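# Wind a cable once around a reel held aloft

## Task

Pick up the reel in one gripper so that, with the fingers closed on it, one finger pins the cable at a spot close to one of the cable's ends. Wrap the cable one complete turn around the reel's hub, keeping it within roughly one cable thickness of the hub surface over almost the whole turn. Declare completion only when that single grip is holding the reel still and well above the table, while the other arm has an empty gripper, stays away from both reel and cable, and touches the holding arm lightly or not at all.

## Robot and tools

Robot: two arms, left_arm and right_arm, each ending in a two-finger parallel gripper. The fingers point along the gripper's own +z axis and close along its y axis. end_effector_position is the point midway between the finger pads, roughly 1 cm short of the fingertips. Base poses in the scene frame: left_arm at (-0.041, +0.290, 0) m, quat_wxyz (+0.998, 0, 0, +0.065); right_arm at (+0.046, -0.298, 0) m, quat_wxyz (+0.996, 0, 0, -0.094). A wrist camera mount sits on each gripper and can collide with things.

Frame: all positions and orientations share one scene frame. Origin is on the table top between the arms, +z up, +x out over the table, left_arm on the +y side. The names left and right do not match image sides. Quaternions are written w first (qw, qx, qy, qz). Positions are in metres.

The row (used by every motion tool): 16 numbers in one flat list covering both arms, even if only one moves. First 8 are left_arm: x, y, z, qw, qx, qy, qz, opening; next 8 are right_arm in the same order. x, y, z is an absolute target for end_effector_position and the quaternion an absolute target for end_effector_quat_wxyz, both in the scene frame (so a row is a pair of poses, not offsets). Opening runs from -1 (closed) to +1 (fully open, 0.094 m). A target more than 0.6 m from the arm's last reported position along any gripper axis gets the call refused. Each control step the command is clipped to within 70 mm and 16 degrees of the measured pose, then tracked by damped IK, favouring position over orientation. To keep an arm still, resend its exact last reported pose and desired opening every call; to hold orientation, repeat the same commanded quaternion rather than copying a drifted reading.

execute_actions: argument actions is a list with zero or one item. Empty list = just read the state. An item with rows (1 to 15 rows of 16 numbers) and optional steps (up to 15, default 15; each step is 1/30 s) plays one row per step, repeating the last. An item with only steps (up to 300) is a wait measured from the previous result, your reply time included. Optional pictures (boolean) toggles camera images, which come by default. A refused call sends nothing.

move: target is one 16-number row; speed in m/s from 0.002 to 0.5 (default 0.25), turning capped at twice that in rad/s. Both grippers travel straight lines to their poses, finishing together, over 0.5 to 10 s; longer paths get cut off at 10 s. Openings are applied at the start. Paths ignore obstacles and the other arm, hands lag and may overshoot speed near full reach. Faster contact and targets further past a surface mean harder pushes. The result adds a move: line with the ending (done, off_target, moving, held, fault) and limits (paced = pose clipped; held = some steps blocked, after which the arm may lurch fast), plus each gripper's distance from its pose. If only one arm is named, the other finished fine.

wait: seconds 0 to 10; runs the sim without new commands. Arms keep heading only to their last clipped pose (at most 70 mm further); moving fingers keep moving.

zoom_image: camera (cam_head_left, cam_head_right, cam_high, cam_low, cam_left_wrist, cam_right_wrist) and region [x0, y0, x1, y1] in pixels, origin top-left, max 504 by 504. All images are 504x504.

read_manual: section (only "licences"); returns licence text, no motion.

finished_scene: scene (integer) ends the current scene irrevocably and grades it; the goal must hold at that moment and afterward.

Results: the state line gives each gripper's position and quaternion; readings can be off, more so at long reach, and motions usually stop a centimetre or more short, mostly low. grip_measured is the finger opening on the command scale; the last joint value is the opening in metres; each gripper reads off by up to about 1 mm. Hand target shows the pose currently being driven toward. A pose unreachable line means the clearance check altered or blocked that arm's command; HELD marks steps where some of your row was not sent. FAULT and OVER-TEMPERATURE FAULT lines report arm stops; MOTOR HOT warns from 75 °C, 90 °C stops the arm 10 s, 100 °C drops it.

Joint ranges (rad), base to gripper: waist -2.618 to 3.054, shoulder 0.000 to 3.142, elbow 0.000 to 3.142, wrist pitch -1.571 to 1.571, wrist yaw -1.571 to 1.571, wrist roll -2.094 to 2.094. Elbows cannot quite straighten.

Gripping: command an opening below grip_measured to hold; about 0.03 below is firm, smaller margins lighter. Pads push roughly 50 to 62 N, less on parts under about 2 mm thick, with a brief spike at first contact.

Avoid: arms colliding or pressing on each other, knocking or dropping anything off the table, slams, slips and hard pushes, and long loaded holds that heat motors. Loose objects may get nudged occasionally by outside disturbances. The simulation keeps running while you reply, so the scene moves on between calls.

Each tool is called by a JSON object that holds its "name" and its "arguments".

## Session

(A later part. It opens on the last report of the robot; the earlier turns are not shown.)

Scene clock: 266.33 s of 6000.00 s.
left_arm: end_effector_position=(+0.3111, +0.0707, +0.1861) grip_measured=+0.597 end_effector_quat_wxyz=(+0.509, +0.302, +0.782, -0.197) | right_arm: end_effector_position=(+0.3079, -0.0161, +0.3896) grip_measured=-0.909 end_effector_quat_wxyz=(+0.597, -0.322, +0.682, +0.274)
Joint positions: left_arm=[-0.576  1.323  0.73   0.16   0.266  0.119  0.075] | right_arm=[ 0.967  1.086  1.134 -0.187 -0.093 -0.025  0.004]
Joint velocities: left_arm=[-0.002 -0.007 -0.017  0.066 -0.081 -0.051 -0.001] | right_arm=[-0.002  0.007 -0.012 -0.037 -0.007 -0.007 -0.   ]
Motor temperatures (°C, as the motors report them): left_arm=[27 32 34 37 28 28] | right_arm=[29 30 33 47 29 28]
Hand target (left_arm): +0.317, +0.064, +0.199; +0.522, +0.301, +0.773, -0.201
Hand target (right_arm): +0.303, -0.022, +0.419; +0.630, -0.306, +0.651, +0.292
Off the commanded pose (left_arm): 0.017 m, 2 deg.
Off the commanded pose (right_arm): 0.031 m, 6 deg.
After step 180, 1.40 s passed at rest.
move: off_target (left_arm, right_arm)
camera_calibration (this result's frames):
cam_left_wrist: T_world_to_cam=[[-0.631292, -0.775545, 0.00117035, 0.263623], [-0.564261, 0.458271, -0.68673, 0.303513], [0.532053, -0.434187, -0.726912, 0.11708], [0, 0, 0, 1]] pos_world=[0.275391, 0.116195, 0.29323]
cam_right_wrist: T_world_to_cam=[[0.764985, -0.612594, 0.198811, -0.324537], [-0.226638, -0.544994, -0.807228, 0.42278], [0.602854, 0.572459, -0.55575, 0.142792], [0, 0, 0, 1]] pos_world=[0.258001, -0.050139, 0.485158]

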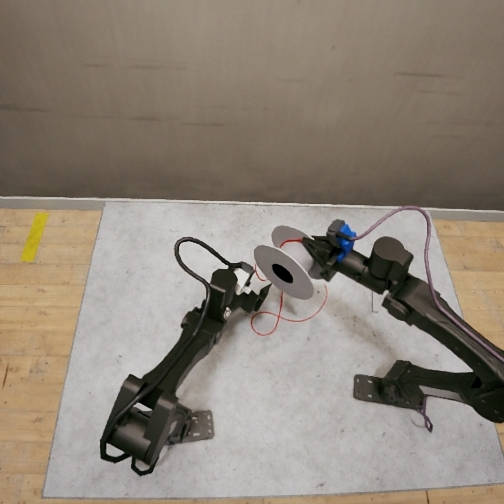

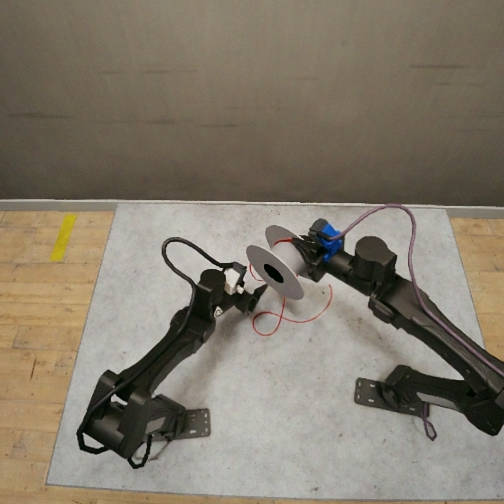

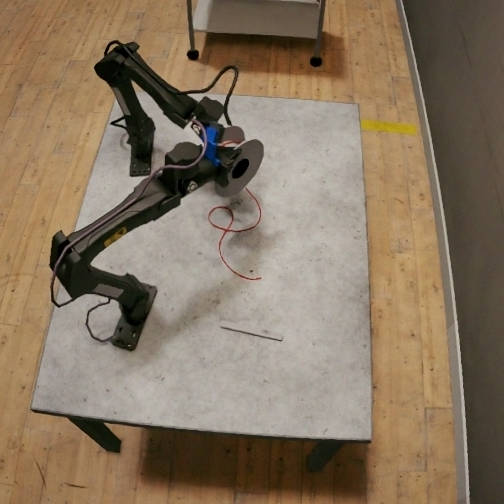

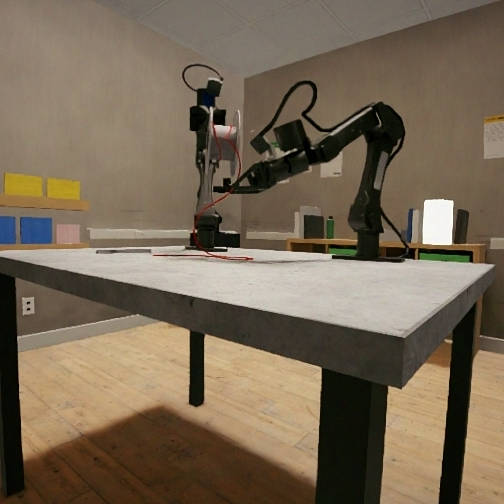

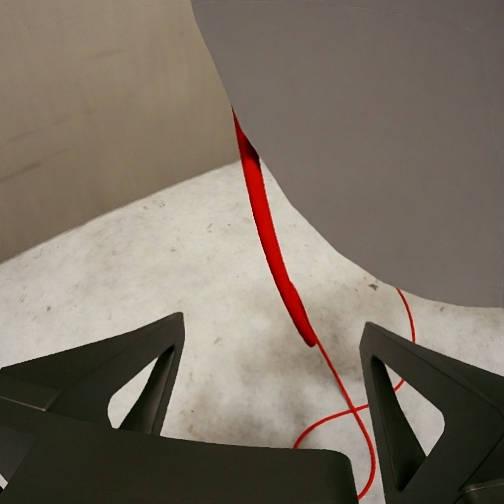

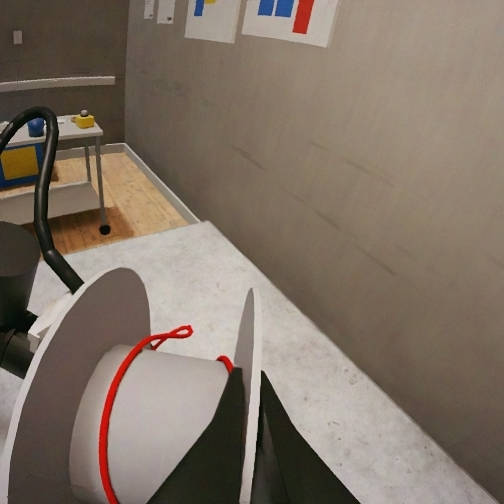

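{"name": "move", "arguments": {"target": [0.312,0.058,0.2,0.52,0.3,0.77,-0.2,-1,0.305,-0.02,0.42,0.63,-0.305,0.65,0.293,-1], "speed": 0.06}}

{"name": "move", "arguments": {"target": [0.325,0.035,0.135,0.52,0.3,0.77,-0.2,-1,0.305,-0.02,0.42,0.63,-0.305,0.65,0.293,-1], "speed": 0.05}}

Scene clock: 271.63 s of 6000.00 s.
left_arm: end_effector_position=(+0.3077, +0.0639, +0.1859) grip_measured=-0.950 end_effector_quat_wxyz=(+0.508, +0.302, +0.782, -0.197) | right_arm: end_effector_position=(+0.3079, -0.0161, +0.3893) grip_measured=-0.909 end_effector_quat_wxyz=(+0.596, -0.323, +0.682, +0.273)
Joint positions: left_arm=[-0.606  1.323  0.73   0.162  0.239  0.107  0.002] | right_arm=[ 0.967  1.086  1.134 -0.188 -0.093 -0.025  0.004]
Joint velocities: left_arm=[ 0.007  0.007 -0.022 -0.022 -0.007  0.007 -0.001] | right_arm=[ 0.007 -0.007  0.007 -0.007 -0.022  0.037 -0.   ]
Motor temperatures (°C, as the motors report them): left_arm=[27 32 34 37 28 28] | right_arm=[29 30 33 48 29 28]
Hand target (left_arm): +0.311, +0.058, +0.200; +0.522, +0.301, +0.773, -0.201
Hand target (right_arm): +0.303, -0.022, +0.419; +0.630, -0.306, +0.651, +0.292
Off the commanded pose (left_arm): 0.016 m, 2 deg.
Off the commanded pose (right_arm): 0.031 m, 6 deg.
move: off_target (left_arm, right_arm)
camera_calibration (this result's frames):
cam_left_wrist: T_world_to_cam=[[-0.631064, -0.77573, 0.00113347, 0.256215], [-0.565266, 0.458848, -0.685516, 0.30462], [0.531256, -0.433245, -0.728056, 0.116226], [0, 0, 0, 1]] pos_world=[0.272133, 0.109334, 0.29315]
cam_right_wrist: T_world_to_cam=[[0.765201, -0.612382, 0.198635, -0.32445], [-0.227515, -0.545858, -0.806397, 0.422382], [0.602249, 0.571863, -0.557017, 0.143298], [0, 0, 0, 1]] pos_world=[0.258067, -0.0500737, 0.484874]

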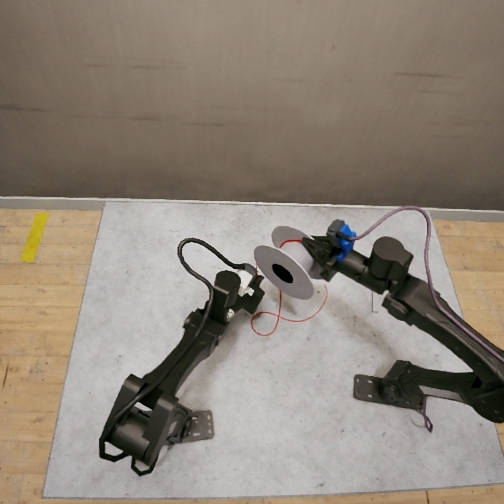

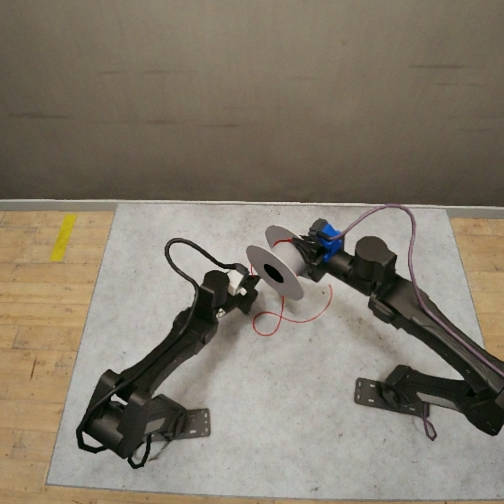

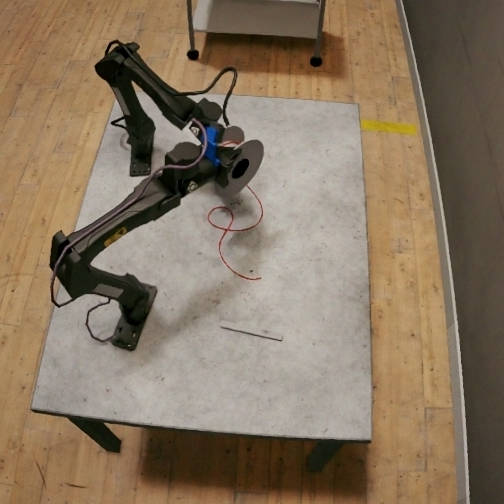

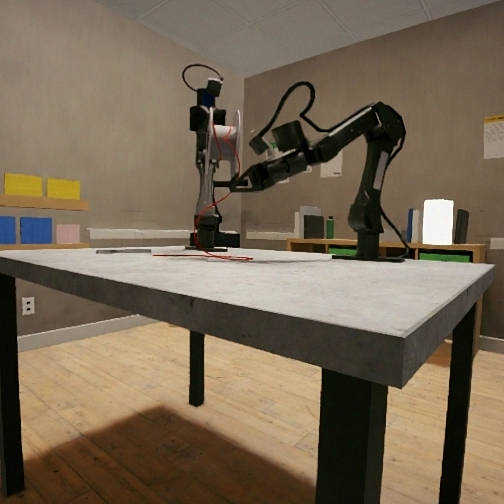

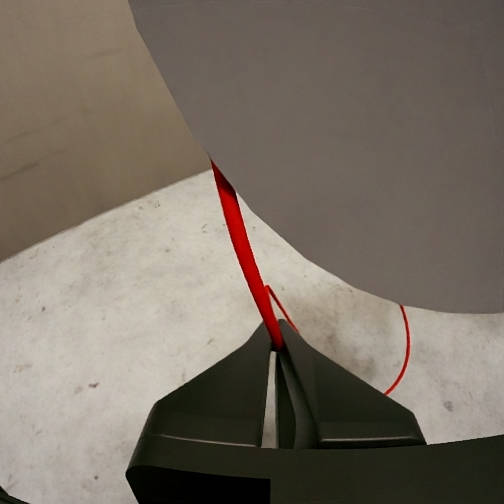

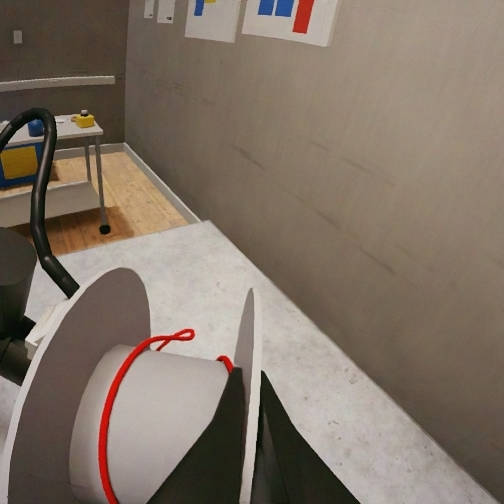

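Scene clock: 273.37 s of 6000.00 s.
left_arm: end_effector_position=(+0.3298, +0.0353, +0.1482) grip_measured=-0.950 end_effector_quat_wxyz=(+0.535, +0.300, +0.764, -0.201) | right_arm: end_effector_position=(+0.3076, -0.0164, +0.3865) grip_measured=-0.909 end_effector_quat_wxyz=(+0.593, -0.324, +0.686, +0.272)
Joint positions: left_arm=[-0.659  1.549  0.684  0.504  0.191  0.087  0.002] | right_arm=[ 0.967  1.086  1.134 -0.2   -0.093 -0.026  0.004]
Joint velocities: left_arm=[-0.007  0.007 -0.007 -0.051 -0.037 -0.022 -0.   ] | right_arm=[-0.012 -0.007 -0.012  0.066 -0.022 -0.022  0.001]
Motor temperatures (°C, as the motors report them): left_arm=[27 32 34 37 28 28] | right_arm=[29 30 33 48 29 28]
Hand target (left_arm): +0.324, +0.035, +0.134; +0.522, +0.301, +0.773, -0.200
Hand target (right_arm): +0.303, -0.022, +0.419; +0.630, -0.306, +0.651, +0.292
Off the commanded pose (left_arm): 0.014 m, 2 deg.
Off the commanded pose (right_arm): 0.034 m, 7 deg.
move: off_target (left_arm, right_arm)
camera_calibration (this result's frames):
cam_left_wrist: T_world_to_cam=[[-0.631949, -0.774933, -0.0108812, 0.25004], [-0.524261, 0.437785, -0.730408, 0.298226], [0.570781, -0.455876, -0.682925, 0.0456978], [0, 0, 0, 1]] pos_world=[0.288277, 0.084038, 0.251755]
cam_right_wrist: T_world_to_cam=[[0.766749, -0.610516, 0.198407, -0.324203], [-0.233278, -0.55293, -0.799906, 0.419042], [0.598061, 0.567043, -0.566379, 0.146906], [0, 0, 0, 1]] pos_world=[0.258477, -0.0495324, 0.482722]

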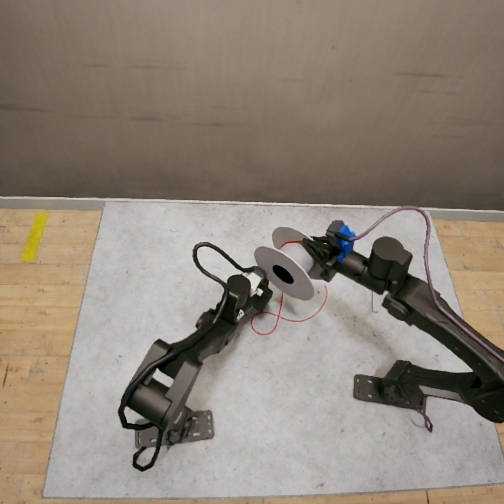

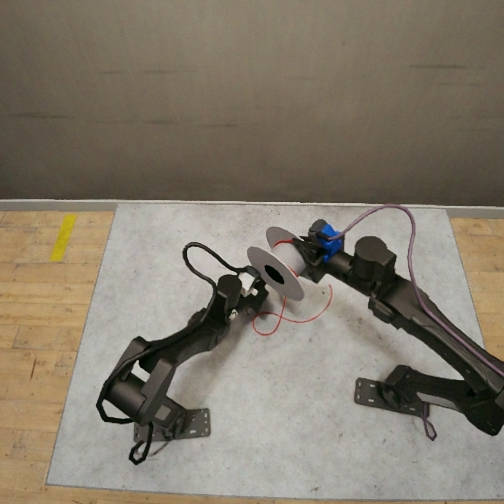

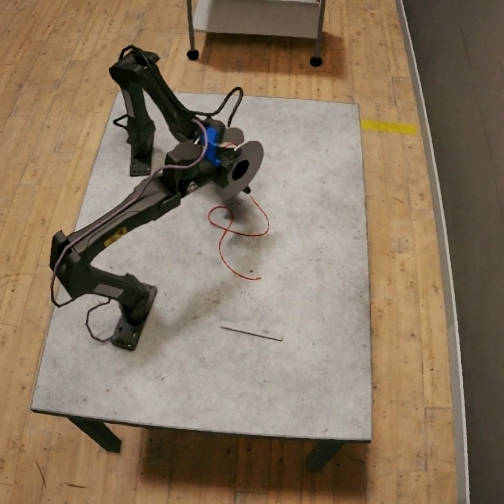

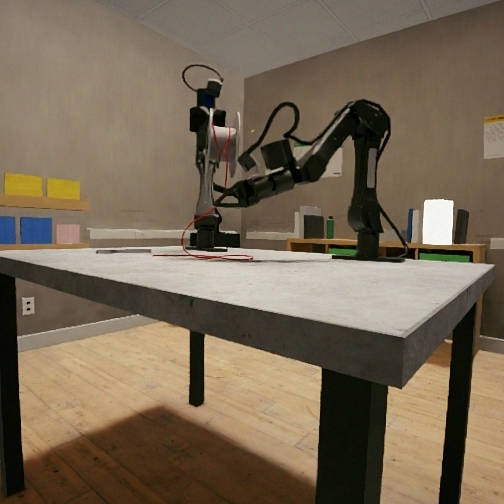

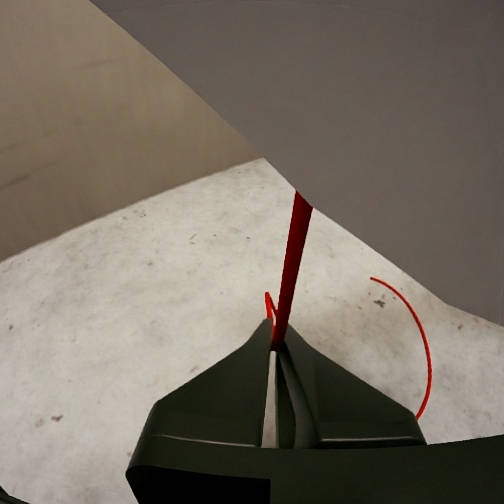

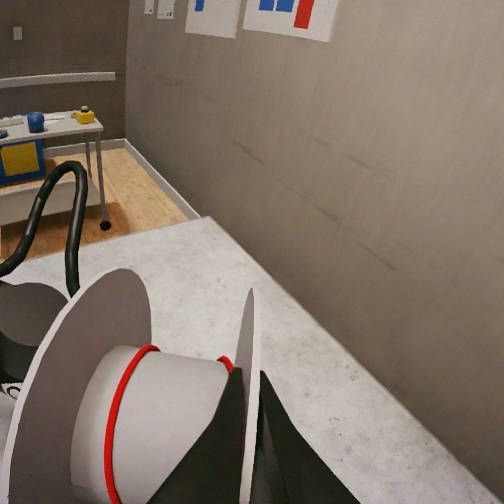

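Taut. Swing under the hub to set the bend.

{"name": "move", "arguments": {"target": [0.245,-0.045,0.15,0.52,0.3,0.77,-0.2,-1,0.305,-0.02,0.42,0.63,-0.305,0.65,0.293,-1], "speed": 0.06}}

Scene clock: 277.87 s of 6000.00 s.
left_arm: end_effector_position=(+0.2534, -0.0409, +0.1534) grip_measured=-0.950 end_effector_quat_wxyz=(+0.537, +0.287, +0.769, -0.196) | right_arm: end_effector_position=(+0.3069, -0.0175, +0.3679) grip_measured=-0.909 end_effector_quat_wxyz=(+0.573, -0.332, +0.702, +0.262)
Joint positions: left_arm=[-1.06   1.508  0.672  0.473 -0.209 -0.071  0.002] | right_arm=[ 0.967  1.086  1.116 -0.239 -0.091 -0.033  0.004]
Joint velocities: left_arm=[ 0.007 -0.012  0.017 -0.022  0.007 -0.007  0.001] | right_arm=[-0.007 -0.002  0.007 -0.037 -0.022 -0.022  0.001]
Motor temperatures (°C, as the motors report them): left_arm=[27 32 34 37 28 28] | right_arm=[29 30 33 48 29 28]
Hand target (left_arm): +0.243, -0.044, +0.150; +0.522, +0.301, +0.773, -0.200
Hand target (right_arm): +0.301, -0.024, +0.419; +0.629, -0.307, +0.652, +0.292
Off the commanded pose (left_arm): 0.010 m, 2 deg.
Off the commanded pose (right_arm): 0.052 m, 10 deg.
move: off_target (right_arm)
camera_calibration (this result's frames):
cam_left_wrist: T_world_to_cam=[[-0.609513, -0.792764, -0.00442172, 0.135352], [-0.540185, 0.419388, -0.729598, 0.298495], [0.580254, -0.442311, -0.683862, 0.0564625], [0, 0, 0, 1]] pos_world=[0.210978, 0.00709081, 0.256992]
cam_right_wrist: T_world_to_cam=[[0.773488, -0.602144, 0.197836, -0.322405], [-0.262023, -0.588005, -0.765241, 0.398841], [0.577114, 0.540067, -0.61259, 0.160394], [0, 0, 0, 1]] pos_world=[0.261316, -0.046237, 0.467249]

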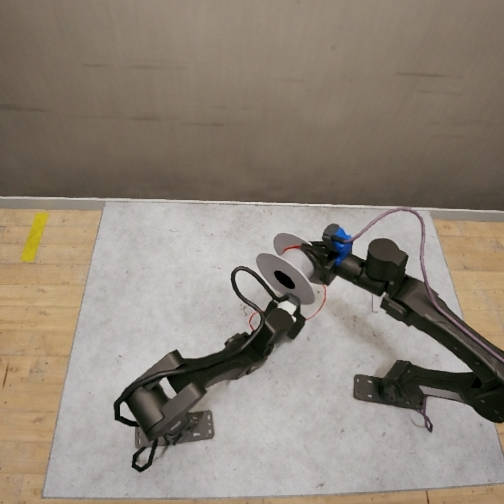

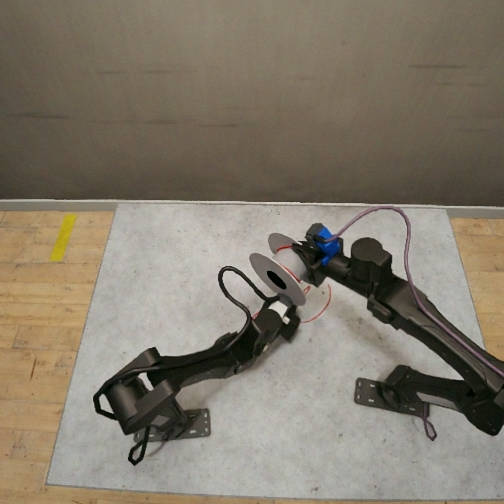

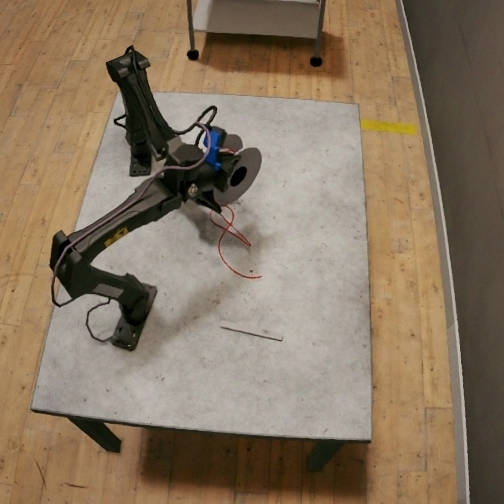

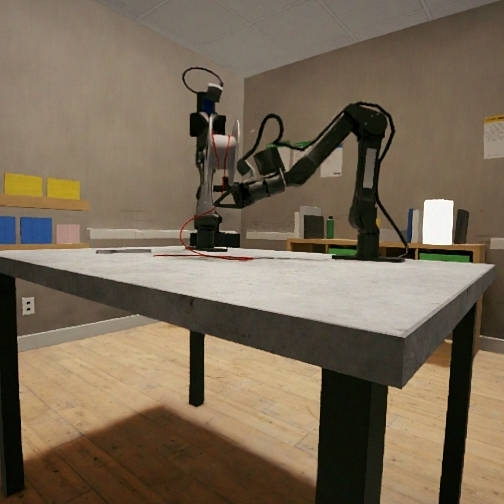

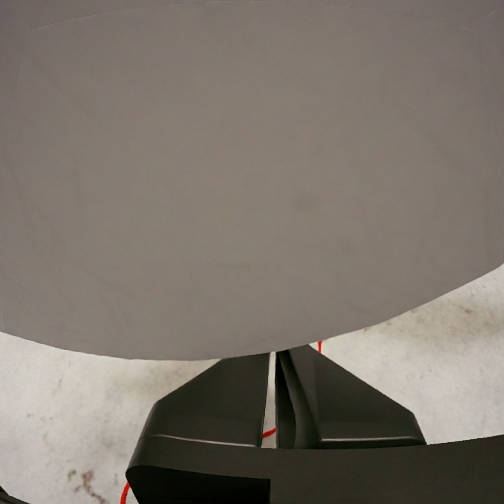

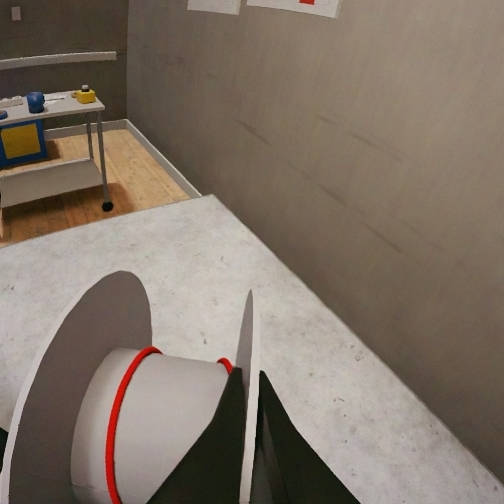

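{"name": "move", "arguments": {"target": [0.25,-0.04,0.155,0.52,0.3,0.77,-0.2,0,0.305,-0.02,0.42,0.63,-0.305,0.65,0.293,-1], "speed": 0.06}}

{"name": "move", "arguments": {"target": [0.14,0.08,0.18,0.52,0.3,0.77,-0.2,0,0.305,-0.02,0.42,0.63,-0.305,0.65,0.293,-1], "speed": 0.1}}

{"name": "zoom_image", "arguments": {"camera": "cam_low", "region": [160,80,290,260]}}

Scene clock: 282.67 s of 6000.00 s.
left_arm: end_effector_position=(+0.2461, -0.0420, +0.1418) grip_measured=-0.003 end_effector_quat_wxyz=(+0.513, +0.305, +0.777, -0.198) | right_arm: end_effector_position=(+0.3088, -0.0161, +0.3801) grip_measured=-0.909 end_effector_quat_wxyz=(+0.590, -0.324, +0.688, +0.270)
Joint positions: left_arm=[-1.06   1.508  0.672  0.424 -0.172 -0.069  0.047] | right_arm=[ 0.967  1.086  1.115 -0.188 -0.089 -0.025  0.004]
Joint velocities: left_arm=[-0.002 -0.012 -0.007 -0.022  0.007  0.037 -0.   ] | right_arm=[ 0.002  0.002 -0.002  0.022  0.066  0.037  0.   ]
Motor temperatures (°C, as the motors report them): left_arm=[27 33 33 37 28 28] | right_arm=[29 30 33 49 29 28]
Hand target (left_arm): +0.250, -0.040, +0.155; +0.522, +0.301, +0.773, -0.201
Hand target (right_arm): +0.302, -0.023, +0.419; +0.630, -0.305, +0.651, +0.292
Off the commanded pose (left_arm): 0.014 m, 1 deg.
Off the commanded pose (right_arm): 0.040 m, 7 deg.
move: off_target (left_arm, right_arm)
camera_calibration (this result's frames):
cam_left_wrist: T_world_to_cam=[[-0.637198, -0.770686, -0.00465712, 0.137703], [-0.553033, 0.461437, -0.693708, 0.286394], [0.53678, -0.439454, -0.720242, 0.0681805], [0, 0, 0, 1]] pos_world=[0.209532, 0.00393535, 0.248422]
cam_right_wrist: T_world_to_cam=[[0.765686, -0.612315, 0.196966, -0.322822], [-0.23977, -0.555863, -0.795944, 0.414895], [0.596854, 0.562216, -0.572432, 0.14503], [0, 0, 0, 1]] pos_world=[0.260098, -0.048582, 0.476838]

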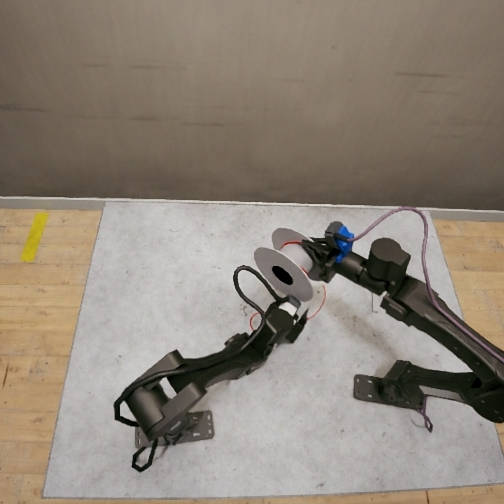

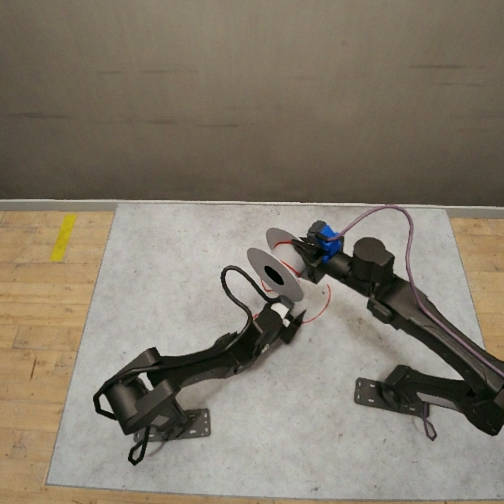

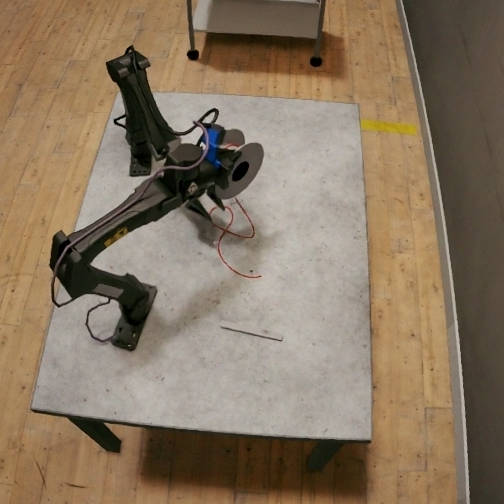

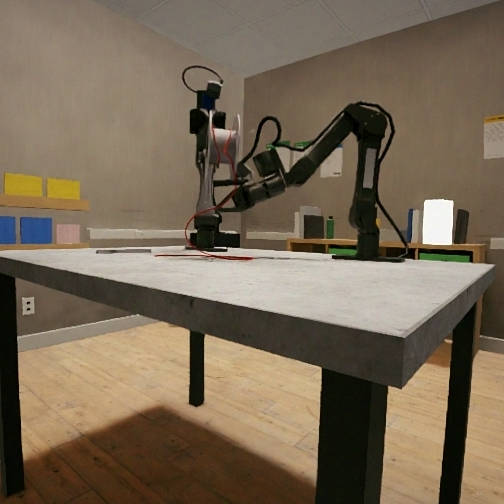

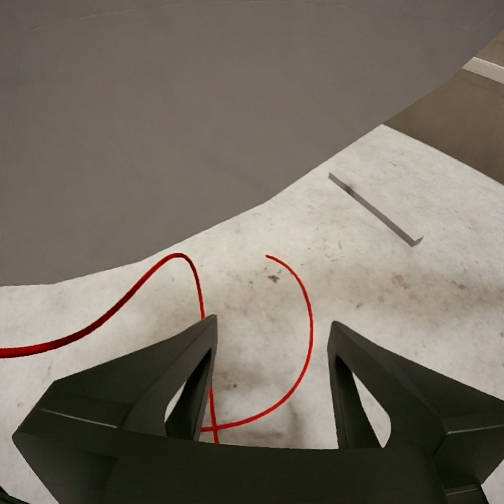

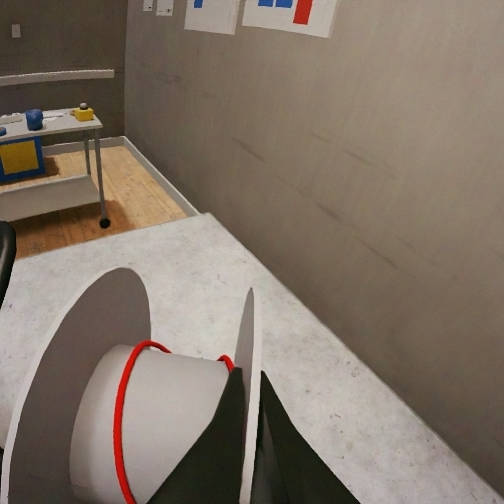

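Scene clock: 285.03 s of 6000.00 s.
left_arm: end_effector_position=(+0.1450, +0.0799, +0.1856) grip_measured=-0.003 end_effector_quat_wxyz=(+0.524, +0.300, +0.771, -0.201) | right_arm: end_effector_position=(+0.3088, -0.0160, +0.3806) grip_measured=-0.909 end_effector_quat_wxyz=(+0.591, -0.323, +0.688, +0.270)
Joint positions: left_arm=[-1.141  0.588  0.401 -0.205 -0.253 -0.098  0.047] | right_arm=[ 0.967  1.086  1.115 -0.186 -0.089 -0.025  0.004]
Joint velocities: left_arm=[-0.002  0.017 -0.007 -0.022  0.095 -0.007 -0.001] | right_arm=[-0.007 -0.002  0.002  0.037  0.022 -0.007 -0.   ]
Motor temperatures (°C, as the motors report them): left_arm=[27 33 33 37 28 28] | right_arm=[29 30 33 49 29 28]
Hand target (left_arm): +0.142, +0.083, +0.182; +0.522, +0.301, +0.773, -0.200
Hand target (right_arm): +0.303, -0.022, +0.419; +0.630, -0.305, +0.651, +0.292
Off the commanded pose (left_arm): 0.007 m, 0 deg.
Off the commanded pose (right_arm): 0.040 m, 7 deg.
move: off_target (right_arm)
camera_calibration (this result's frames):
cam_left_wrist: T_world_to_cam=[[-0.632807, -0.774303, -0.00322857, 0.166856], [-0.541368, 0.445412, -0.713112, 0.207789], [0.553603, -0.449515, -0.701042, 0.202368], [0, 0, 0, 1]] pos_world=[0.106046, 0.127613, 0.290585]
cam_right_wrist: T_world_to_cam=[[0.765418, -0.612578, 0.197187, -0.322929], [-0.238688, -0.554797, -0.797012, 0.415398], [0.597631, 0.562981, -0.570867, 0.144413], [0, 0, 0, 1]] pos_world=[0.26002, -0.048659, 0.477195]

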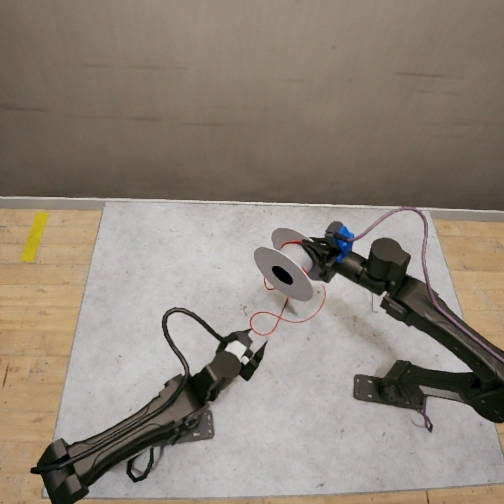

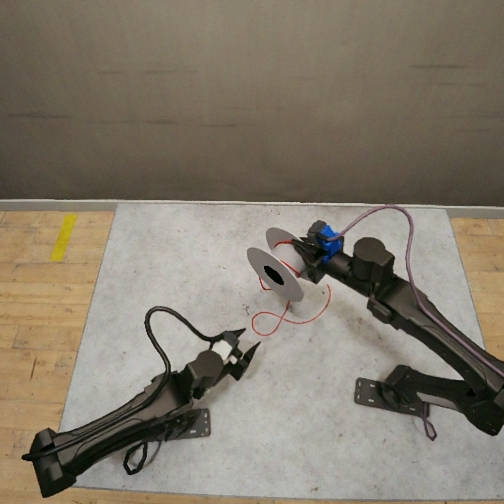

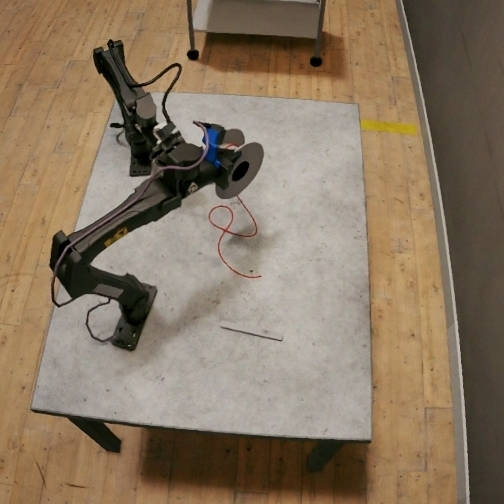

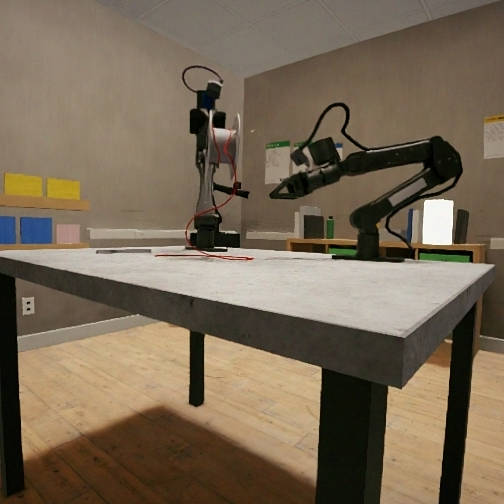

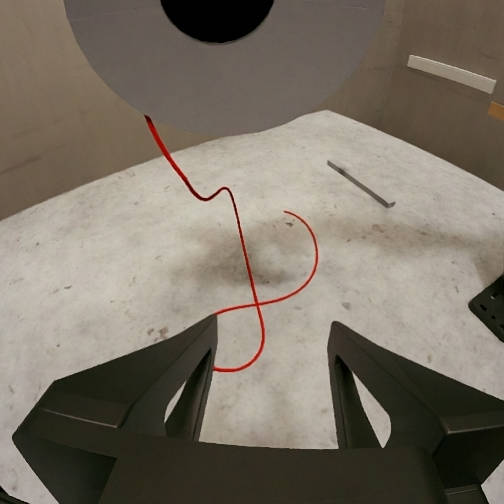

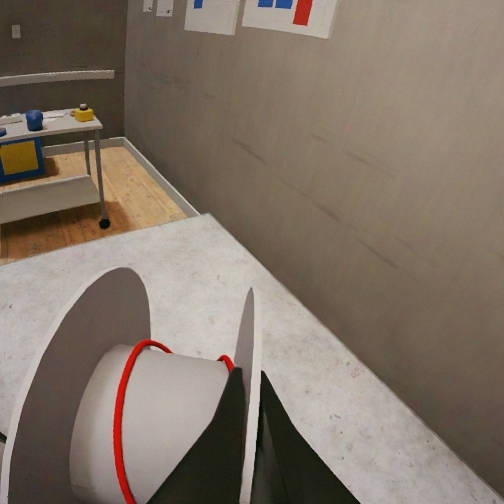

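Region (160, 80, 290, 260) of cam_low's 504x504 image, scaled by 2.800, with more detail than that image has.

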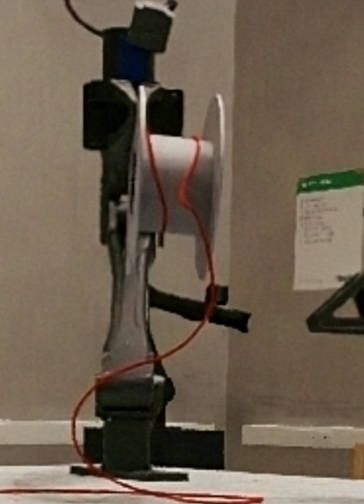

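{"name": "finished_scene", "arguments": {"scene": 2}}

The scene is finished: the task was done.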